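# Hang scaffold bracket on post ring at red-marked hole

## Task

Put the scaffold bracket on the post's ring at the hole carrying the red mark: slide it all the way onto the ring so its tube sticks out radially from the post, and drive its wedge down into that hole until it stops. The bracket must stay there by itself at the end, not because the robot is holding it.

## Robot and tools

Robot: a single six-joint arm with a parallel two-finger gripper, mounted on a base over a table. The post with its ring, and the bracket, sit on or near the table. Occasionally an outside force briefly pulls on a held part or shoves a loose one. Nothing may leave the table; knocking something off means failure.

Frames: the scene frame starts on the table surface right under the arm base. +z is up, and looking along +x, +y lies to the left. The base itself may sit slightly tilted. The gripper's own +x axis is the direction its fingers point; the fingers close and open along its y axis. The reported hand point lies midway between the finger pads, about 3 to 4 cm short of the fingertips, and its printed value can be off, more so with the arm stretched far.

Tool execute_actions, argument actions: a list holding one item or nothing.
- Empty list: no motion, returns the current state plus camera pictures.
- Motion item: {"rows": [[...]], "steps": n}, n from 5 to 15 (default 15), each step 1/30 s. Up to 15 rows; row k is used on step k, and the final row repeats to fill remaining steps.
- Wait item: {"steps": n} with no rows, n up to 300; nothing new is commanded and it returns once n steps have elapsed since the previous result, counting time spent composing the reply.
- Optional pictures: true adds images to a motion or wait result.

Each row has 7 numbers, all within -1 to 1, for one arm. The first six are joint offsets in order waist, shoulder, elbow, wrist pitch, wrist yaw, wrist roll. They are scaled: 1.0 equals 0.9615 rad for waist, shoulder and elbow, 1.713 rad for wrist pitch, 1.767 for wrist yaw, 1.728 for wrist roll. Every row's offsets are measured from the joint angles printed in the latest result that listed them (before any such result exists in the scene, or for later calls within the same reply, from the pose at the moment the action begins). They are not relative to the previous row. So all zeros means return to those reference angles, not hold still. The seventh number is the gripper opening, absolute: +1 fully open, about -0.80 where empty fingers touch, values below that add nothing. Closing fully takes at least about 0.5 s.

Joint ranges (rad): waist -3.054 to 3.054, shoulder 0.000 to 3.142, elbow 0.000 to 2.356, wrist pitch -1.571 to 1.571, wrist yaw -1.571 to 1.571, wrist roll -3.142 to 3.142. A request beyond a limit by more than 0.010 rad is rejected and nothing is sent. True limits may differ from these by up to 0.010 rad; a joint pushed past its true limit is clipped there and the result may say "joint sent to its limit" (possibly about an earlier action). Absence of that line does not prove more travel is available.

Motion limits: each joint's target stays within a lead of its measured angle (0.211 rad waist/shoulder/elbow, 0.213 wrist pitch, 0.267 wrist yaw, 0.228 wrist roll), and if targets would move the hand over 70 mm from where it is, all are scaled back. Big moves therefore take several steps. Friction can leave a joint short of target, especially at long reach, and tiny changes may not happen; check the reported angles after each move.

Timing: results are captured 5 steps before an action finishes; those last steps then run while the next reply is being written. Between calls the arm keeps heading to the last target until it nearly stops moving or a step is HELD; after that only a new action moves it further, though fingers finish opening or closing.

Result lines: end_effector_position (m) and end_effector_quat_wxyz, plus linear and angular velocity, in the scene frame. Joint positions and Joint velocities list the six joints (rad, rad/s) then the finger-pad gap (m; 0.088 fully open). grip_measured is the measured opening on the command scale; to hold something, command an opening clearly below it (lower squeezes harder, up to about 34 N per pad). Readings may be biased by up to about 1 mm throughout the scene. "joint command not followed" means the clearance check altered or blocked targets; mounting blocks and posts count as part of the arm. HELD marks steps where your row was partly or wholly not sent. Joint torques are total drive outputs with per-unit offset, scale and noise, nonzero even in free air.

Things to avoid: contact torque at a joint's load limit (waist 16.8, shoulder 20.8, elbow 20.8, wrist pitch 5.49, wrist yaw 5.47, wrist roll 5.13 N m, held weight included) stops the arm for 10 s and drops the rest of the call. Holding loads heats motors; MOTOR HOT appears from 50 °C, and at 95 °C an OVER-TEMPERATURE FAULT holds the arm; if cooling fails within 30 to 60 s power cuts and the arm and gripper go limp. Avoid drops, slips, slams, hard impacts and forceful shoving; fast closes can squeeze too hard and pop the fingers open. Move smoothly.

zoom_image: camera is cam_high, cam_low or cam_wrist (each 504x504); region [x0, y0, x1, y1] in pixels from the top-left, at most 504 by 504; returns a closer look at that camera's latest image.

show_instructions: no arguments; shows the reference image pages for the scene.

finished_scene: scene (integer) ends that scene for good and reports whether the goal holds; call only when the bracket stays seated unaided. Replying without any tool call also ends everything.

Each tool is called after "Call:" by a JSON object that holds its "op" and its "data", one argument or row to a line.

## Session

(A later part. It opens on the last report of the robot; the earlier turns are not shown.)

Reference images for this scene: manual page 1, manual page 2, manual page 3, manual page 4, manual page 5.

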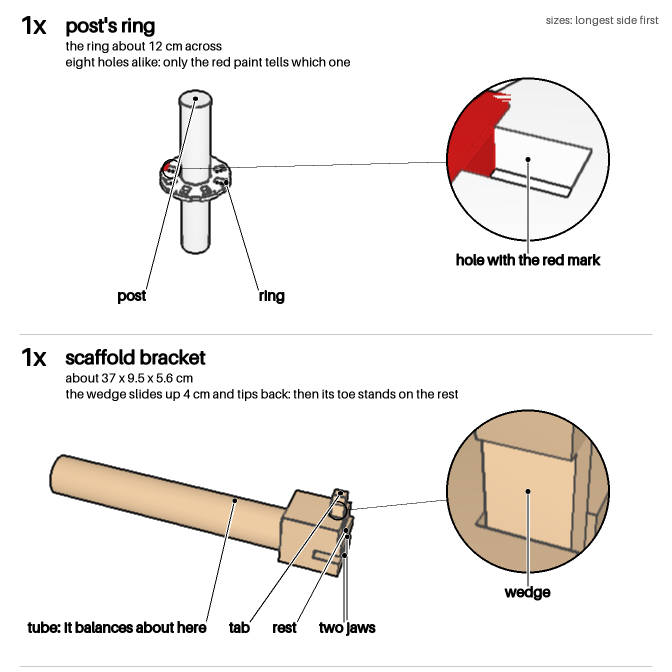

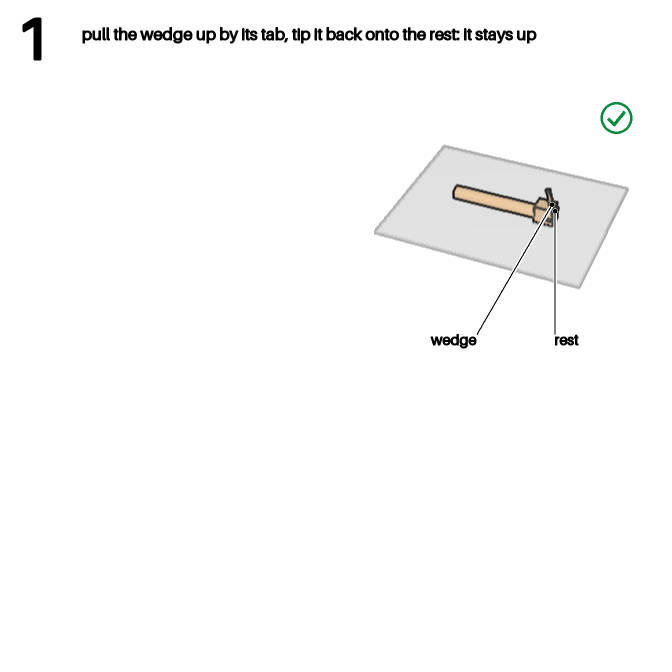

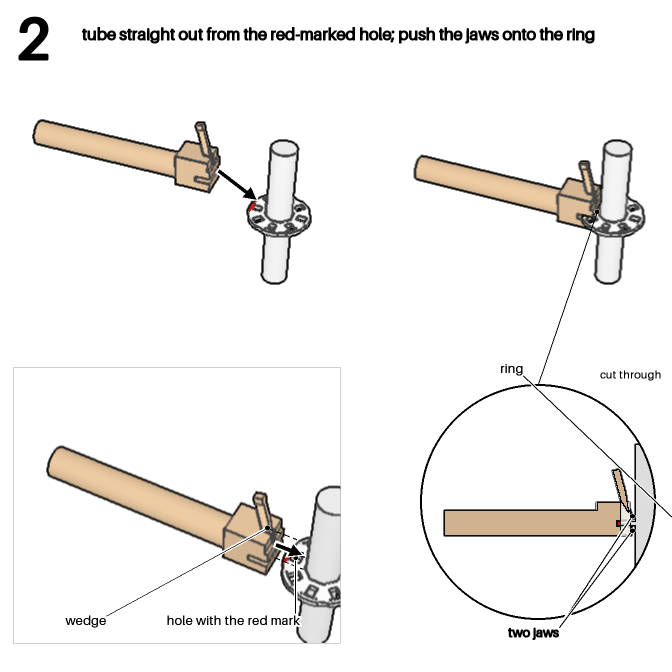

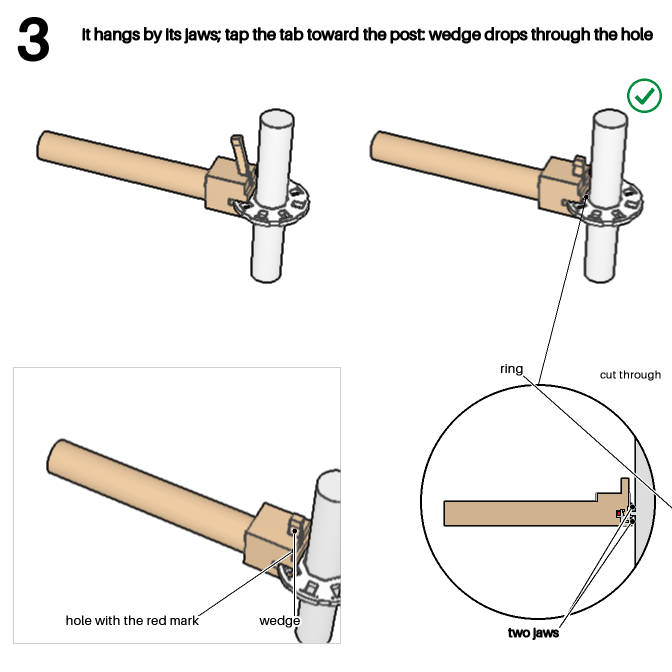

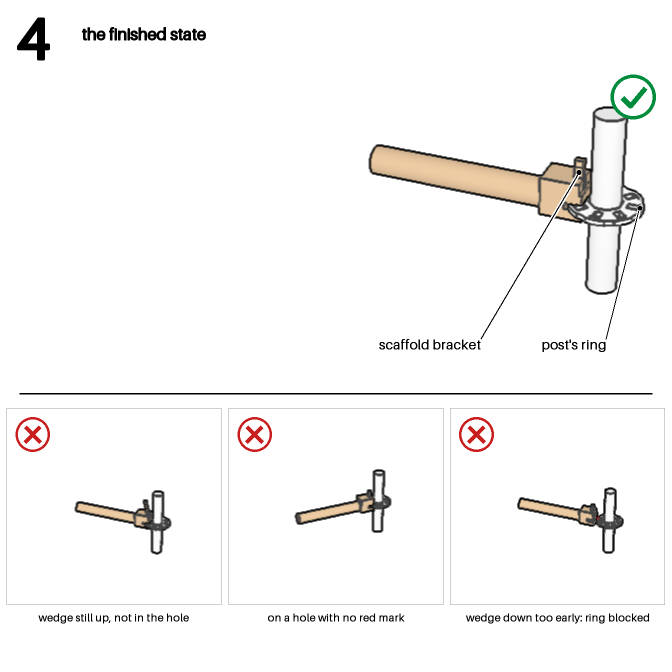

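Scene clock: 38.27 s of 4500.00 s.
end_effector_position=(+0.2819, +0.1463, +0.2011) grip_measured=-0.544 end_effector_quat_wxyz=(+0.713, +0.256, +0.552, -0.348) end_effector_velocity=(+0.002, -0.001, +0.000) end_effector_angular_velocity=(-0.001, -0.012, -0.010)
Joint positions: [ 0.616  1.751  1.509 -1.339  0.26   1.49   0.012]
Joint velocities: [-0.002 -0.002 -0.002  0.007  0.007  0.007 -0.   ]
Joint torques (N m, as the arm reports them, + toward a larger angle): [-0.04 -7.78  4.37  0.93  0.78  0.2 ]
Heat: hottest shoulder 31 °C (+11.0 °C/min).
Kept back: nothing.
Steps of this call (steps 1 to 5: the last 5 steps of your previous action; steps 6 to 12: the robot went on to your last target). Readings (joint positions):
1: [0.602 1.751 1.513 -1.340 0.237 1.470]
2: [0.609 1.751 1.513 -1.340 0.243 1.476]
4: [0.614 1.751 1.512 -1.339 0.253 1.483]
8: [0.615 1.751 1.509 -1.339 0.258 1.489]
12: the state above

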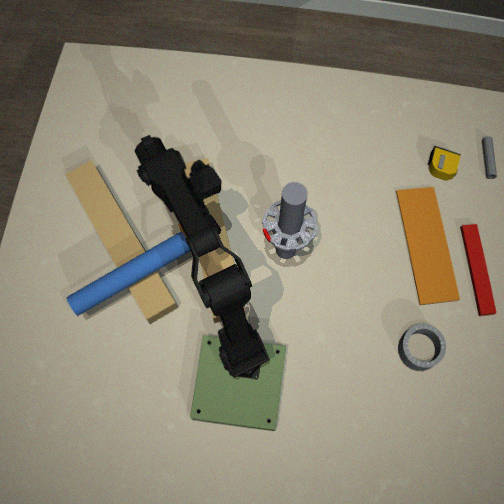

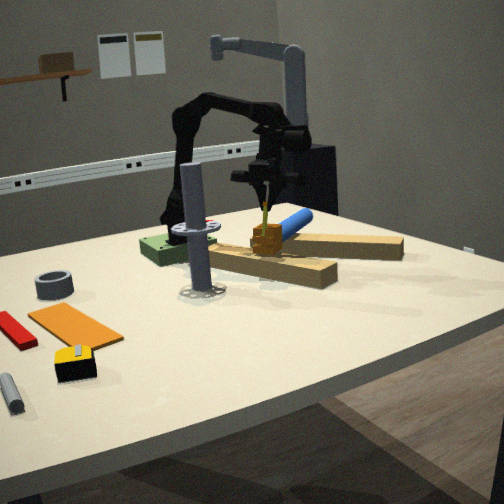

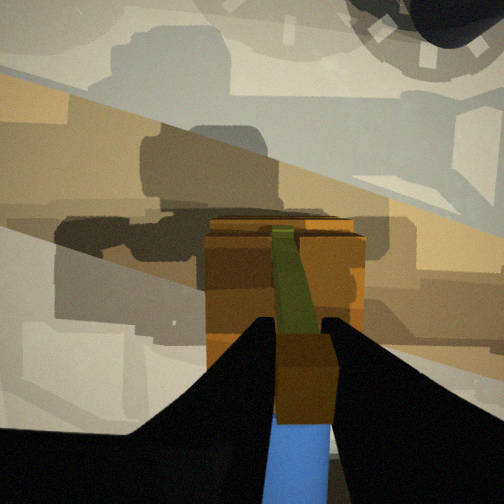

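Call:
{"op": "execute_actions", "data": {
  "actions": [
    {"rows": [[0,0,0,0,0,0,-0.6],[0,0,0,0,0,0,-0.5],[0,0,0,0,0,0,-0.4],[0,0,0,0,0,0,-0.3],[0,0,0,0,0,0,-0.1],[0,0,0,0,0,0,0.2],[0,0,0,0,0,0,0.5],[0,0,0.03,-0.017,0,0,0.6],[0,0,0.06,-0.034,0,0,0.6],[0,0,0.1,-0.056,0,0,0.6]], "steps": 15}
  ]
}}

Call:
{"op": "execute_actions", "data": {
  "actions": [
    {"steps": 10}
  ],
  "pictures": true
}}

Call:
{"op": "zoom_image", "data": {
  "camera": "cam_low",
  "region": [210, 170, 320, 280]
}}

Scene clock: 38.83 s of 4500.00 s.
end_effector_position=(+0.2795, +0.1444, +0.2071) grip_measured=+0.145 end_effector_quat_wxyz=(+0.711, +0.250, +0.555, -0.353) end_effector_velocity=(-0.038, -0.025, +0.130) end_effector_angular_velocity=(-0.134, +0.209, +0.004)
Joint positions: [ 0.616  1.754  1.534 -1.379  0.261  1.49   0.046]
Joint velocities: [-0.002  0.046  0.569 -0.769 -0.007 -0.007  0.175]
Joint torques (N m, as the arm reports them, + toward a larger angle): [-0.05 -8.3   6.55  0.4   0.14 -0.03]
Heat: hottest shoulder 31 °C (+10.8 °C/min).
Steps of this call (steps 1 to 7: the robot went on to your last target; steps 8 to 17: the first 10 steps of this action). Readings (joint positions):
8: [0.616 1.751 1.508 -1.339 0.261 1.490]
9: [0.616 1.751 1.508 -1.339 0.261 1.490]
11: [0.616 1.751 1.508 -1.339 0.261 1.490]
15: [0.616 1.751 1.510 -1.342 0.261 1.490]
17: the state above

Scene clock: 39.17 s of 4500.00 s.
end_effector_position=(+0.2804, +0.1451, +0.2235) grip_measured=+0.595 end_effector_quat_wxyz=(+0.713, +0.255, +0.552, -0.349) end_effector_velocity=(+0.001, -0.004, +0.002) end_effector_angular_velocity=(-0.018, -0.012, -0.009)
Joint positions: [ 0.616  1.751  1.597 -1.431  0.261  1.49   0.068]
Joint velocities: [-0.002 -0.002  0.002 -0.007  0.022  0.007  0.003]
Joint torques (N m, as the arm reports them, + toward a larger angle): [-0.06 -7.6   5.19  0.25  0.14 -0.03]
Heat: hottest shoulder 31 °C (+10.7 °C/min).
Kept back: nothing.
Steps of this call (steps 1 to 5: the last 5 steps of your previous action; steps 6 to 10: the robot went on to your last target). Readings (joint positions):
1: [0.616 1.754 1.552 -1.397 0.261 1.490]
2: [0.616 1.754 1.568 -1.407 0.261 1.490]
4: [0.616 1.751 1.590 -1.418 0.261 1.490]
8: [0.616 1.751 1.597 -1.429 0.261 1.490]
10: the state above

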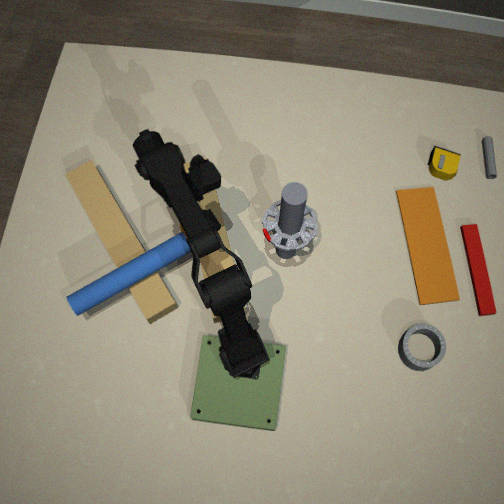

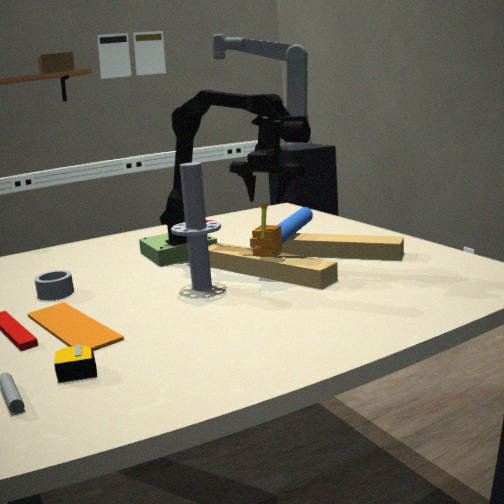

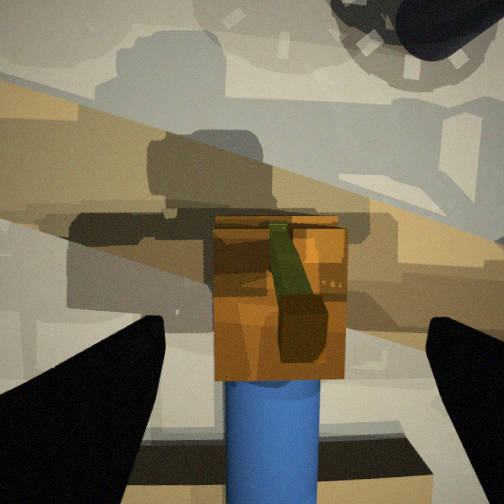

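Region (210, 170, 320, 280) of cam_low's 504x504 image, scaled by 4.582, with more detail than that image has.

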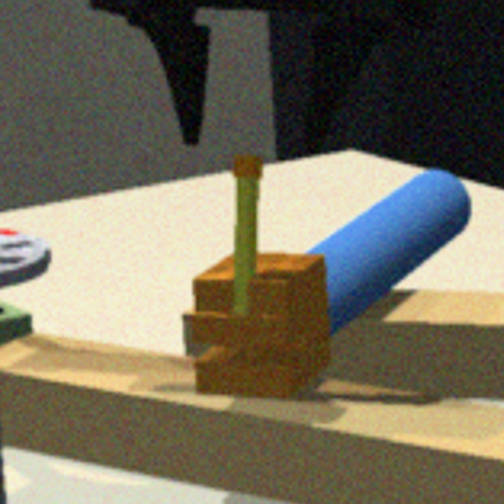

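Call:
{"op": "execute_actions", "data": {
  "actions": [
    {"rows": [[0.06,0,0,0,-0.04,0.035,0.8],[0.12,0,0,0,-0.08,0.07,1],[0.18,0,0,0,-0.12,0.105,1],[0.25,0,0,0,-0.164,0.142,1],[0.25,0.003,-0.08,0.048,-0.164,0.142,1],[0.25,0.006,-0.16,0.095,-0.164,0.142,1],[0.25,0.009,-0.24,0.143,-0.164,0.142,1],[0.25,0.012,-0.32,0.19,-0.164,0.142,1],[0.25,0.014,-0.40,0.238,-0.164,0.142,1],[0.25,0.016,-0.46,0.273,-0.164,0.142,1],[0.25,0.016,-0.505,0.298,-0.164,0.142,1]], "steps": 15}
  ]
}}

Call:
{"op": "execute_actions", "data": {
  "actions": [
    {"steps": 15}
  ],
  "pictures": true
}}

Call:
{"op": "zoom_image", "data": {
  "camera": "cam_low",
  "region": [210, 170, 320, 280]
}}

Scene clock: 40.03 s of 4500.00 s.
end_effector_position=(+0.2124, +0.2441, +0.1571) grip_measured=+0.998 end_effector_quat_wxyz=(+0.643, +0.317, +0.638, -0.280) end_effector_velocity=(-0.057, -0.023, -0.499) end_effector_angular_velocity=(+0.013, +0.205, -0.139)
Joint positions: [ 0.863  1.749  1.352 -1.133 -0.013  1.719  0.088]
Joint velocities: [ 0.022  0.168 -1.795  1.839 -0.154  0.168  0.007]
Joint torques (N m, as the arm reports them, + toward a larger angle): [-1.32 -7.08  3.68  0.59 -0.06  0.07]
Heat: hottest shoulder 31 °C (+10.5 °C/min).
Steps of this call (steps 1 to 16: the robot went on to your last target; steps 17 to 26: the first 10 steps of this action). Readings (joint positions):
17: [0.619 1.751 1.597 -1.432 0.252 1.503]
18: [0.632 1.751 1.597 -1.432 0.222 1.532]
20: [0.700 1.751 1.597 -1.432 0.127 1.610]
24: [0.848 1.743 1.468 -1.256 0.002 1.704]
26: the state above

Scene clock: 40.53 s of 4500.00 s.
end_effector_position=(+0.1984, +0.2277, +0.0937) grip_measured=+1.000 end_effector_quat_wxyz=(+0.632, +0.309, +0.644, -0.301) end_effector_velocity=(-0.001, -0.000, -0.002) end_effector_angular_velocity=(+0.003, +0.007, -0.010)
Joint positions: [ 0.858  1.773  1.119 -0.924 -0.025  1.733  0.088]
Joint velocities: [-0.002  0.002 -0.007  0.007 -0.007  0.007  0.   ]
Joint torques (N m, as the arm reports them, + toward a larger angle): [-0.23 -8.11  3.48  0.65 -0.17  0.07]
Heat: hottest shoulder 32 °C (+11.8 °C/min).
Kept back: nothing.
Steps of this call (steps 1 to 5: the last 5 steps of your previous action; steps 6 to 15: the robot went on to your last target). Readings (joint positions):
1: [0.863 1.755 1.291 -1.071 -0.016 1.724]
2: [0.861 1.760 1.236 -1.022 -0.018 1.727]
4: [0.858 1.770 1.160 -0.979 -0.022 1.731]
8: [0.858 1.773 1.119 -0.935 -0.024 1.733]
15: the state above

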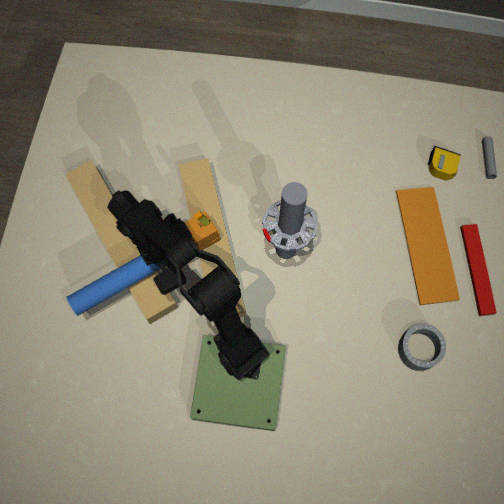

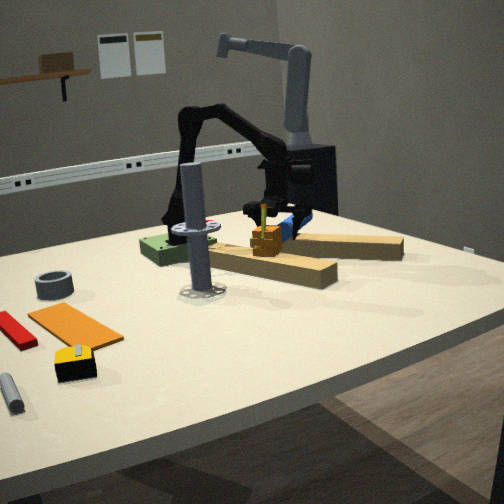

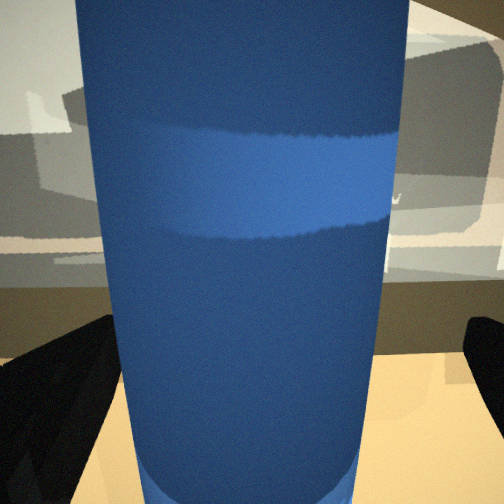

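Region (210, 170, 320, 280) of cam_low's 504x504 image, scaled by 4.582, with more detail than that image has.

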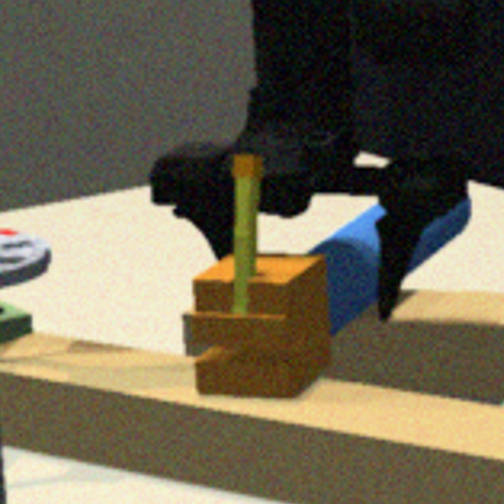

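Wedge still up. Close on the tube.

Call:
{"op": "execute_actions", "data": {
  "actions": [
    {"rows": [[0,0,0,0,0,0,0.6],[0,0,0,0,0,0,0.3],[0,0,0,0,0,0,0.0],[0,0,0,0,0,0,-0.3],[0,0,0,0,0,0,-0.6]], "steps": 15}
  ]
}}

Call:
{"op": "execute_actions", "data": {
  "actions": [
    {"steps": 8}
  ]
}}

Scene clock: 41.00 s of 4500.00 s.
end_effector_position=(+0.1990, +0.2283, +0.0937) grip_measured=+0.224 end_effector_quat_wxyz=(+0.632, +0.310, +0.643, -0.300) end_effector_velocity=(-0.006, -0.003, +0.000) end_effector_angular_velocity=(-0.002, +0.031, +0.005)
Joint positions: [ 0.858  1.773  1.119 -0.92  -0.025  1.732  0.05 ]
Joint velocities: [-0.002 -0.007 -0.007 -0.022 -0.022 -0.007 -0.   ]
Joint torques (N m, as the arm reports them, + toward a larger angle): [-0.06 -7.35  4.19  0.22 -0.04  0.03]
Heat: hottest shoulder 32 °C (+11.7 °C/min).
Steps of this call (steps 1 to 4: the robot went on to your last target; steps 5 to 14: the first 10 steps of this action). Readings (joint positions):
5: [0.858 1.773 1.119 -0.923 -0.025 1.733]
6: [0.858 1.773 1.119 -0.923 -0.025 1.733]
8: [0.857 1.773 1.119 -0.918 -0.025 1.733]
12: [0.858 1.773 1.119 -0.919 -0.025 1.732]
14: the state above

Scene clock: 41.27 s of 4500.00 s.
end_effector_position=(+0.1990, +0.2283, +0.0937) grip_measured=+0.224 end_effector_quat_wxyz=(+0.632, +0.310, +0.643, -0.300) end_effector_velocity=(-0.002, -0.001, +0.000) end_effector_angular_velocity=(-0.000, +0.010, +0.005)
Joint positions: [ 0.858  1.773  1.119 -0.92  -0.025  1.732  0.05 ]
Joint velocities: [-0.002 -0.002 -0.002 -0.007 -0.007 -0.007 -0.   ]
Joint torques (N m, as the arm reports them, + toward a larger angle): [-0.12 -7.4   4.15  0.2  -0.03  0.01]
Heat: hottest shoulder 32 °C (+11.6 °C/min).
Kept back: nothing.
Steps of this call (steps 1 to 5: the last 5 steps of your previous action; steps 6 to 8: the robot went on to your last target). Readings (joint positions):
1: [0.858 1.773 1.119 -0.920 -0.025 1.732]
2: [0.858 1.773 1.119 -0.920 -0.025 1.732]
4: [0.858 1.773 1.119 -0.920 -0.025 1.732]
8: the state above

Call:
{"op": "execute_actions", "data": {
  "actions": [
    {"rows": [[0,-0.02,-0.006,-0.008,0,0,-0.6],[0,-0.05,-0.016,-0.021,0,0,-0.6],[0,-0.09,-0.028,-0.038,0,0,-0.6],[0,-0.13,-0.041,-0.055,0,0,-0.6],[-0.015,-0.17,-0.054,-0.072,0,-0.005,-0.6],[-0.04,-0.21,-0.066,-0.088,0,-0.014,-0.6],[-0.07,-0.25,-0.079,-0.105,0,-0.025,-0.6],[-0.10,-0.29,-0.092,-0.122,0,-0.036,-0.6],[-0.13,-0.33,-0.104,-0.139,0,-0.047,-0.6],[-0.16,-0.37,-0.117,-0.156,0,-0.058,-0.6],[-0.19,-0.40,-0.126,-0.168,-0.005,-0.069,-0.6],[-0.215,-0.42,-0.133,-0.177,-0.005,-0.078,-0.6],[-0.235,-0.435,-0.138,-0.184,-0.005,-0.085,-0.6],[-0.25,-0.44,-0.138,-0.184,-0.005,-0.09,-0.6],[-0.256,-0.44,-0.138,-0.184,-0.005,-0.092,-0.6]], "steps": 15}
  ]
}}

Call:
{"op": "execute_actions", "data": {
  "actions": [
    {"steps": 15}
  ],
  "pictures": true
}}

Call:
{"op": "zoom_image", "data": {
  "camera": "cam_low",
  "region": [170, 160, 310, 300]
}}

Call:
{"op": "zoom_image", "data": {
  "camera": "cam_high",
  "region": [207, 165, 337, 295]
}}

Scene clock: 42.60 s of 4500.00 s.
end_effector_position=(+0.1731, +0.1708, +0.1352) grip_measured=+0.224 end_effector_quat_wxyz=(+0.622, +0.306, +0.646, -0.318) end_effector_velocity=(-0.014, -0.306, +0.213) end_effector_angular_velocity=(+0.130, -0.112, -0.380)
Joint positions: [ 0.775  1.53   1.031 -1.112 -0.03   1.673  0.05 ]
Joint velocities: [-0.872 -1.199 -0.261 -0.784  0.007 -0.491 -0.001]
Joint torques (N m, as the arm reports them, + toward a larger angle): [-0.55 -7.72  4.32 -0.15  0.21 -0.05]
Heat: hottest shoulder 32 °C (+11.3 °C/min).
Steps of this call (steps 1 to 15: the robot went on to your last target; steps 16 to 30: nothing new was sent; steps 31 to 40: the first 10 steps of this action). Readings (joint positions):
31: [0.858 1.771 1.119 -0.920 -0.025 1.732]
32: [0.858 1.767 1.118 -0.921 -0.025 1.732]
34: [0.858 1.740 1.104 -0.950 -0.025 1.732]
38: [0.826 1.609 1.050 -1.062 -0.030 1.703]
40: the state above

Scene clock: 43.10 s of 4500.00 s.
end_effector_position=(+0.1664, +0.1196, +0.1581) grip_measured=+0.223 end_effector_quat_wxyz=(+0.610, +0.327, +0.638, -0.337) end_effector_velocity=(-0.001, -0.002, +0.003) end_effector_angular_velocity=(+0.011, -0.002, +0.010)
Joint positions: [ 0.615  1.365  0.981 -1.23  -0.032  1.576  0.05 ]
Joint velocities: [-0.012 -0.017 -0.002 -0.007 -0.007 -0.022 -0.   ]
Joint torques (N m, as the arm reports them, + toward a larger angle): [-0.33 -6.18  4.91  0.1  -0.1  -0.06]
Heat: hottest shoulder 32 °C (+11.1 °C/min).
Kept back: nothing.
Steps of this call (steps 1 to 5: the last 5 steps of your previous action; steps 6 to 15: the robot went on to your last target). Readings (joint positions):
1: [0.746 1.491 1.022 -1.139 -0.030 1.656]
2: [0.716 1.455 1.014 -1.165 -0.030 1.640]
4: [0.664 1.401 1.000 -1.205 -0.030 1.612]
8: [0.620 1.369 0.985 -1.224 -0.031 1.584]
15: the state above

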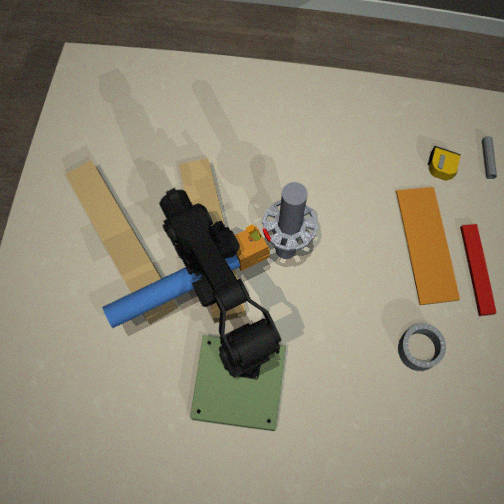

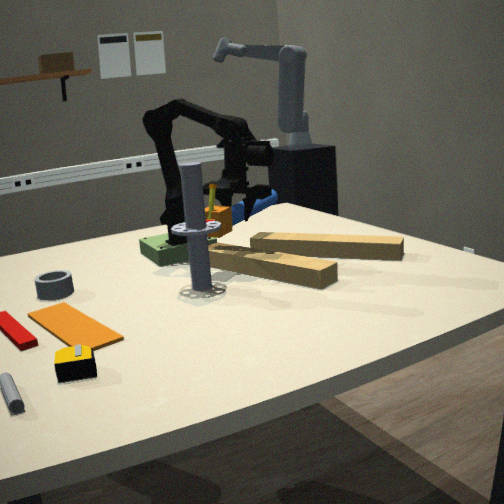

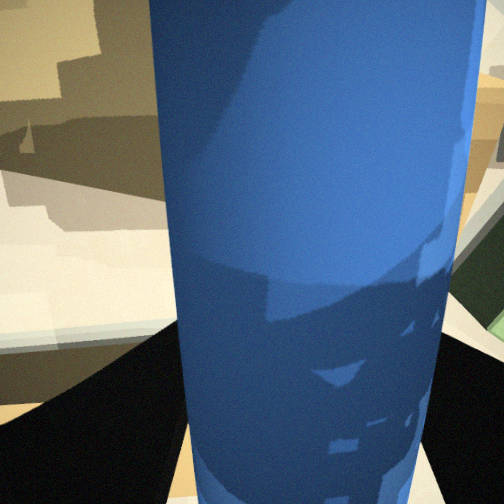

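Region (170, 160, 310, 300) of cam_low's 504x504 image, scaled by 3.600, with more detail than that image has.

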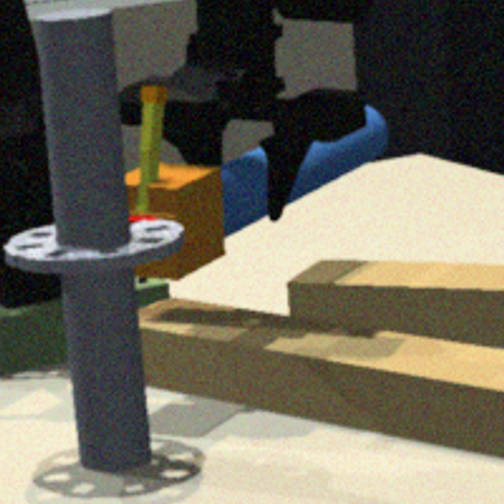

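Region (207, 165, 337, 295) of cam_high's 504x504 image, scaled by 3.877, with more detail than that image has.

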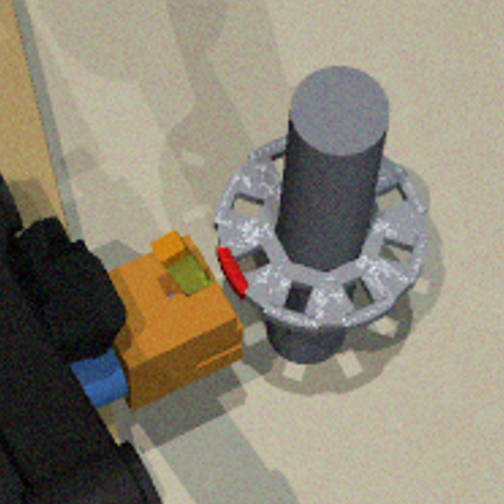

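Call:
{"op": "execute_actions", "data": {
  "actions": [
    {"rows": [[0.015,0.007,0.016,-0.005,0,0.008,-0.6],[0.03,0.014,0.032,-0.01,0,0.017,-0.6],[0.045,0.021,0.048,-0.015,0,0.025,-0.6],[0.06,0.028,0.064,-0.02,0,0.034,-0.6],[0.078,0.036,0.084,-0.025,0,0.042,-0.6]], "steps": 15}
  ]
}}

Call:
{"op": "execute_actions", "data": {
  "actions": [
    {"steps": 8}
  ],
  "pictures": true
}}

Call:
{"op": "zoom_image", "data": {
  "camera": "cam_low",
  "region": [170, 160, 310, 300]
}}

Call:
{"op": "zoom_image", "data": {
  "camera": "cam_high",
  "region": [207, 165, 337, 295]
}}

Scene clock: 45.07 s of 4500.00 s.
end_effector_position=(+0.1636, +0.1361, +0.1659) grip_measured=+0.223 end_effector_quat_wxyz=(+0.610, +0.322, +0.640, -0.339) end_effector_velocity=(-0.001, +0.008, +0.019) end_effector_angular_velocity=(+0.010, -0.005, -0.039)
Joint positions: [ 0.686  1.4    1.04  -1.263 -0.033  1.641  0.05 ]
Joint velocities: [ 0.027 -0.002  0.076 -0.066 -0.007  0.066 -0.   ]
Joint torques (N m, as the arm reports them, + toward a larger angle): [ 0.07 -4.9   5.96 -0.06  0.    0.07]
Heat: hottest shoulder 32 °C (+10.7 °C/min).
Steps of this call (steps 1 to 15: the robot went on to your last target; steps 16 to 49: nothing new was sent; steps 50 to 59: the first 10 steps of this action). Readings (joint positions):
50: [0.615 1.366 0.981 -1.231 -0.032 1.576]
51: [0.619 1.368 0.982 -1.234 -0.032 1.583]
53: [0.638 1.379 0.994 -1.248 -0.032 1.605]
57: [0.680 1.400 1.032 -1.260 -0.033 1.636]
59: the state above

Scene clock: 45.33 s of 4500.00 s.
end_effector_position=(+0.1629, +0.1360, +0.1659) grip_measured=+0.223 end_effector_quat_wxyz=(+0.608, +0.321, +0.640, -0.342) end_effector_velocity=(+0.005, +0.003, +0.001) end_effector_angular_velocity=(+0.011, -0.026, +0.010)
Joint positions: [ 0.687  1.403  1.042 -1.268 -0.033  1.646  0.05 ]
Joint velocities: [ 0.002 -0.002  0.002  0.022  0.007 -0.007  0.   ]
Joint torques (N m, as the arm reports them, + toward a larger angle): [ 0.18 -5.2   6.33  0.06  0.01  0.05]
Heat: hottest shoulder 32 °C (+10.6 °C/min).
Kept back: nothing.
Steps of this call (steps 1 to 5: the last 5 steps of your previous action; steps 6 to 8: the robot went on to your last target). Readings (joint positions):
1: [0.686 1.400 1.042 -1.266 -0.033 1.643]
2: [0.686 1.401 1.042 -1.267 -0.033 1.644]
4: [0.687 1.402 1.042 -1.268 -0.033 1.645]
8: the state above

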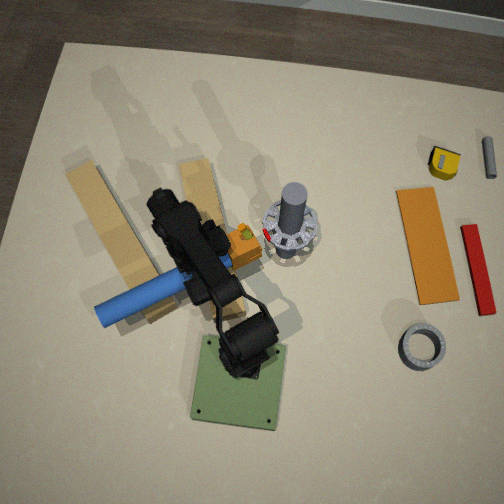

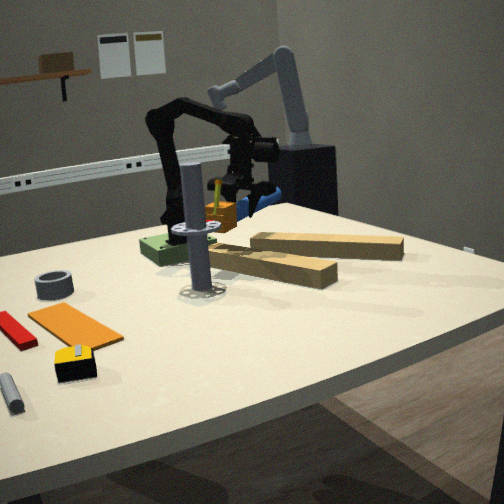

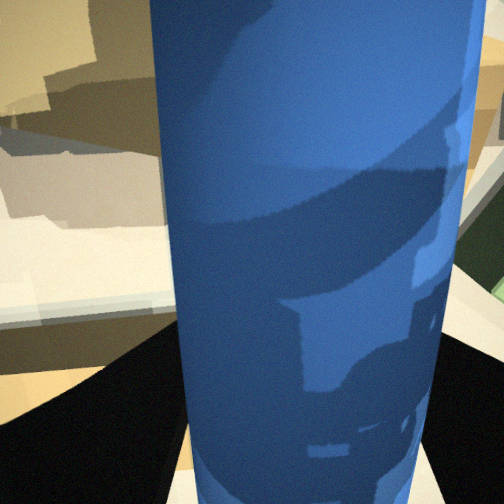

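Region (170, 160, 310, 300) of cam_low's 504x504 image, scaled by 3.600, with more detail than that image has.

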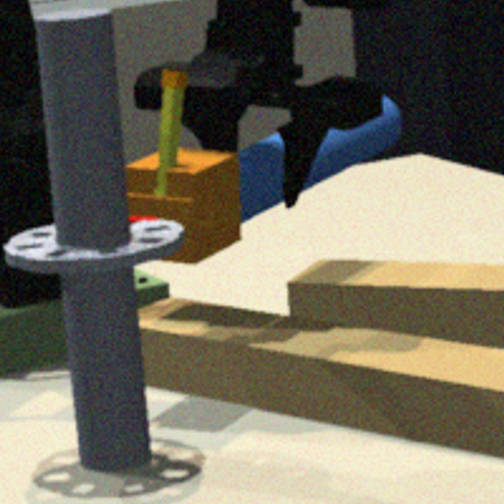

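Region (207, 165, 337, 295) of cam_high's 504x504 image, scaled by 3.877, with more detail than that image has.

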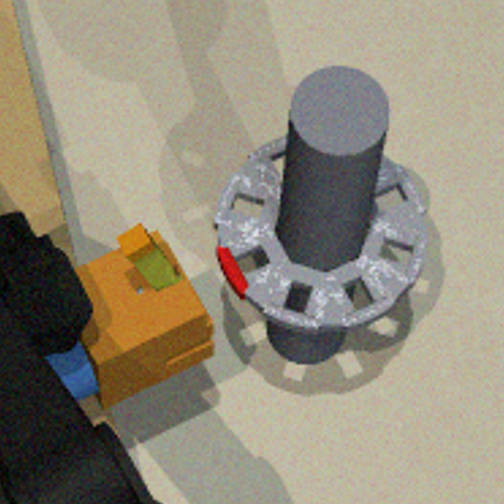

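Call:
{"op": "execute_actions", "data": {
  "actions": [
    {"rows": [[0,-0.001,0.016,-0.009,0,0,-0.6],[0,-0.002,0.032,-0.018,0,0,-0.6],[0,-0.004,0.048,-0.027,0,0,-0.6],[0,-0.005,0.064,-0.036,0,0,-0.6],[0,-0.006,0.08,-0.046,0,0,-0.6]], "steps": 12}
  ]
}}

Call:
{"op": "execute_actions", "data": {
  "actions": [
    {"steps": 8}
  ],
  "pictures": true
}}

Call:
{"op": "zoom_image", "data": {
  "camera": "cam_low",
  "region": [170, 160, 310, 300]
}}

Call:
{"op": "zoom_image", "data": {
  "camera": "cam_high",
  "region": [207, 165, 337, 295]
}}

Scene clock: 46.33 s of 4500.00 s.
end_effector_position=(+0.1605, +0.1341, +0.1762) grip_measured=+0.223 end_effector_quat_wxyz=(+0.605, +0.314, +0.643, -0.349) end_effector_velocity=(+0.032, +0.023, +0.063) end_effector_angular_velocity=(+0.097, -0.132, +0.021)
Joint positions: [ 0.687  1.406  1.084 -1.329 -0.033  1.646  0.05 ]
Joint velocities: [-0.002 -0.002  0.256 -0.095  0.007 -0.022 -0.   ]
Joint torques (N m, as the arm reports them, + toward a larger angle): [-0.11 -5.77  5.96  0.05 -0.04  0.  ]
Heat: hottest shoulder 31 °C (+9.1 °C/min).
Steps of this call (steps 1 to 15: the robot went on to your last target; steps 16 to 23: nothing new was sent; steps 24 to 30: the first 7 steps of this action). Readings (joint positions):
24: [0.687 1.403 1.042 -1.270 -0.033 1.646]
25: [0.687 1.404 1.044 -1.275 -0.033 1.646]
27: [0.687 1.406 1.056 -1.299 -0.033 1.646]
30: the state above

Scene clock: 46.60 s of 4500.00 s.
end_effector_position=(+0.1610, +0.1346, +0.1801) grip_measured=+0.223 end_effector_quat_wxyz=(+0.605, +0.315, +0.643, -0.348) end_effector_velocity=(+0.001, +0.000, -0.000) end_effector_angular_velocity=(+0.011, -0.001, -0.000)
Joint positions: [ 0.687  1.406  1.1   -1.342 -0.033  1.646  0.05 ]
Joint velocities: [-0.007 -0.002 -0.002  0.007 -0.007 -0.007  0.   ]
Joint torques (N m, as the arm reports them, + toward a larger angle): [-0.13 -5.75  6.22  0.04 -0.03  0.  ]
Heat: hottest shoulder 31 °C (+9.0 °C/min).
Kept back: nothing.
Steps of this call (steps 1 to 5: the last 5 steps of your previous action; steps 6 to 8: the robot went on to your last target). Readings (joint positions):
1: [0.687 1.406 1.092 -1.331 -0.033 1.646]
2: [0.687 1.406 1.097 -1.332 -0.033 1.646]
4: [0.687 1.406 1.100 -1.338 -0.033 1.646]
8: the state above

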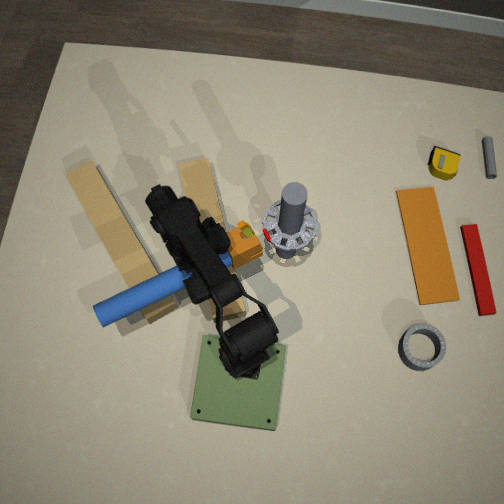

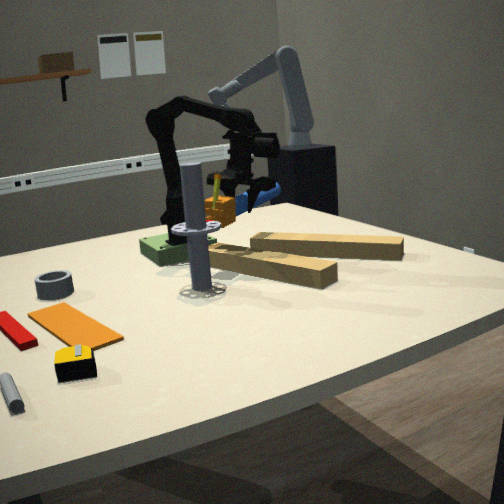

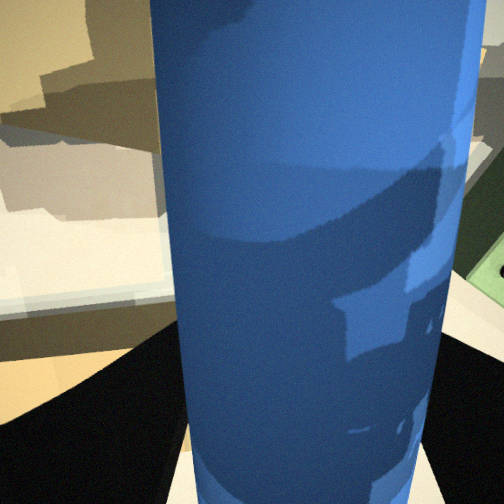

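Region (170, 160, 310, 300) of cam_low's 504x504 image, scaled by 3.600, with more detail than that image has.

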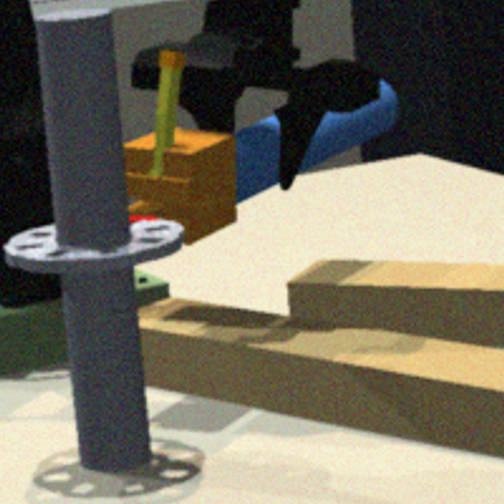

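Region (207, 165, 337, 295) of cam_high's 504x504 image, scaled by 3.877, with more detail than that image has.

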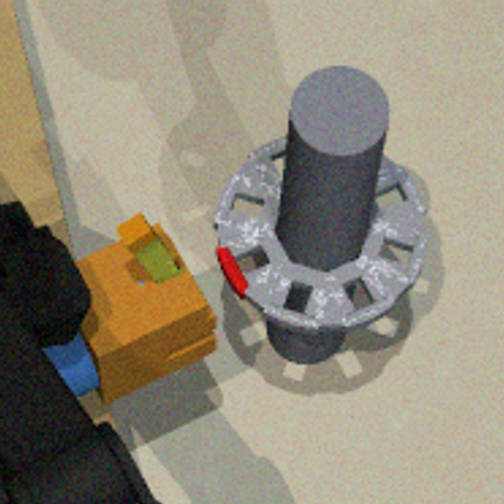

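Call:
{"op": "execute_actions", "data": {
  "actions": [
    {"rows": [[-0.01,0,0.001,0,0,-0.0055,-0.6],[-0.022,0,0.002,0,0,-0.012,-0.6],[-0.035,0,0.003,0,0,-0.019,-0.6],[-0.048,0,0.004,0,0,-0.027,-0.6],[-0.061,0,0.005,0,0,-0.034,-0.6],[-0.074,0,0.006,0,0,-0.041,-0.6],[-0.087,0,0.007,0,0,-0.048,-0.6],[-0.10,0,0.008,0,0,-0.056,-0.6],[-0.113,0,0.009,0,0,-0.063,-0.6],[-0.126,0,0.01,0,0,-0.07,-0.6],[-0.138,0,0.01,0,0,-0.077,-0.6],[-0.148,0,0.01,0,0,-0.082,-0.6],[-0.156,0,0.01,0,0,-0.087,-0.6]], "steps": 15}
  ]
}}

Call:
{"op": "execute_actions", "data": {
  "actions": [
    {"steps": 10}
  ],
  "pictures": true
}}

Call:
{"op": "zoom_image", "data": {
  "camera": "cam_low",
  "region": [170, 160, 310, 300]
}}

Call:
{"op": "zoom_image", "data": {
  "camera": "cam_high",
  "region": [207, 165, 337, 295]
}}

Scene clock: 47.53 s of 4500.00 s.
end_effector_position=(+0.1724, +0.1198, +0.1796) grip_measured=+0.223 end_effector_quat_wxyz=(+0.603, +0.316, +0.645, -0.347) end_effector_velocity=(+0.043, -0.065, +0.000) end_effector_angular_velocity=(+0.034, +0.016, -0.002)
Joint positions: [ 0.599  1.409  1.1   -1.342 -0.034  1.556  0.05 ]
Joint velocities: [-0.374 -0.002 -0.002 -0.007 -0.007 -0.374 -0.   ]
Joint torques (N m, as the arm reports them, + toward a larger angle): [-0.42 -5.18  5.28  0.32  0.   -0.05]
Heat: hottest shoulder 31 °C (+8.8 °C/min).
Steps of this call (steps 1 to 18: the robot went on to your last target; steps 19 to 28: the first 10 steps of this action). Readings (joint positions):
19: [0.687 1.406 1.100 -1.342 -0.033 1.645]
20: [0.684 1.406 1.100 -1.342 -0.033 1.641]
22: [0.670 1.407 1.100 -1.342 -0.034 1.624]
26: [0.623 1.409 1.100 -1.342 -0.034 1.581]
28: the state above

Scene clock: 47.87 s of 4500.00 s.
end_effector_position=(+0.1746, +0.1156, +0.1798) grip_measured=+0.220 end_effector_quat_wxyz=(+0.595, +0.318, +0.655, -0.339) end_effector_velocity=(-0.005, -0.002, +0.001) end_effector_angular_velocity=(+0.013, +0.026, +0.023)
Joint positions: [ 0.558  1.409  1.1   -1.345 -0.059  1.506  0.05 ]
Joint velocities: [-0.012 -0.007 -0.002 -0.022 -0.022 -0.037  0.   ]
Joint torques (N m, as the arm reports them, + toward a larger angle): [-2.05 -5.08  5.45  0.53  1.06 -0.28]
Heat: hottest shoulder 31 °C (+8.8 °C/min).
Kept back: nothing.
Steps of this call (steps 1 to 5: the last 5 steps of your previous action; steps 6 to 10: the robot went on to your last target). Readings (joint positions):
1: [0.586 1.409 1.100 -1.342 -0.034 1.544]
2: [0.575 1.409 1.100 -1.342 -0.038 1.533]
4: [0.564 1.409 1.100 -1.343 -0.052 1.519]
8: [0.559 1.409 1.100 -1.345 -0.058 1.508]
10: the state above

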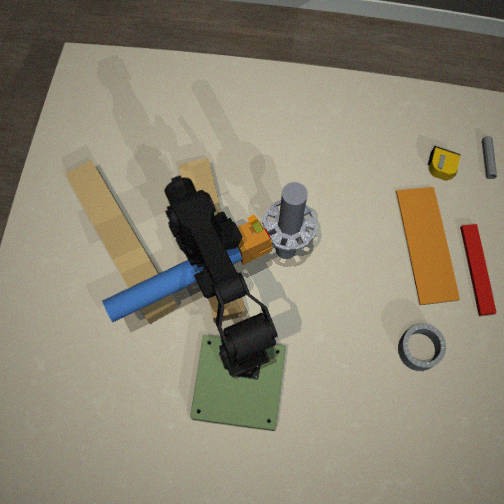

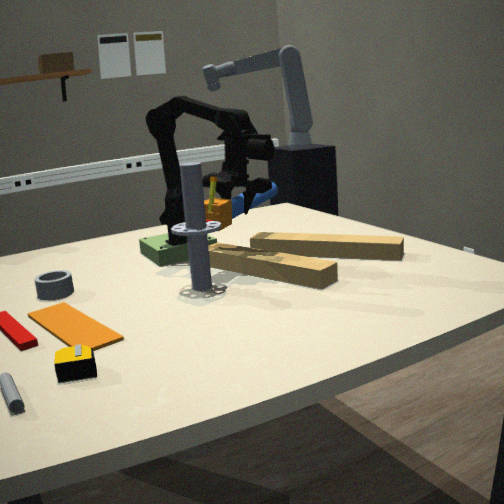

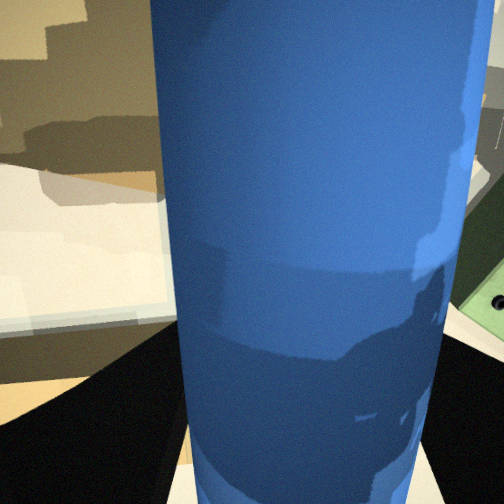

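Region (170, 160, 310, 300) of cam_low's 504x504 image, scaled by 3.600, with more detail than that image has.

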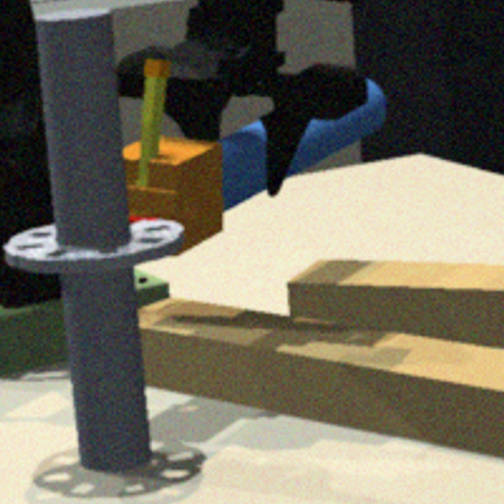

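Region (207, 165, 337, 295) of cam_high's 504x504 image, scaled by 3.877, with more detail than that image has.

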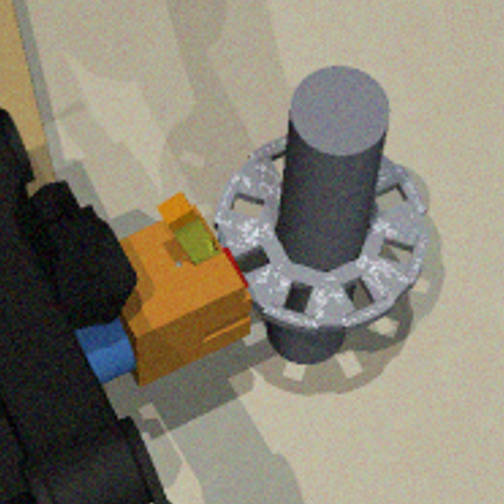

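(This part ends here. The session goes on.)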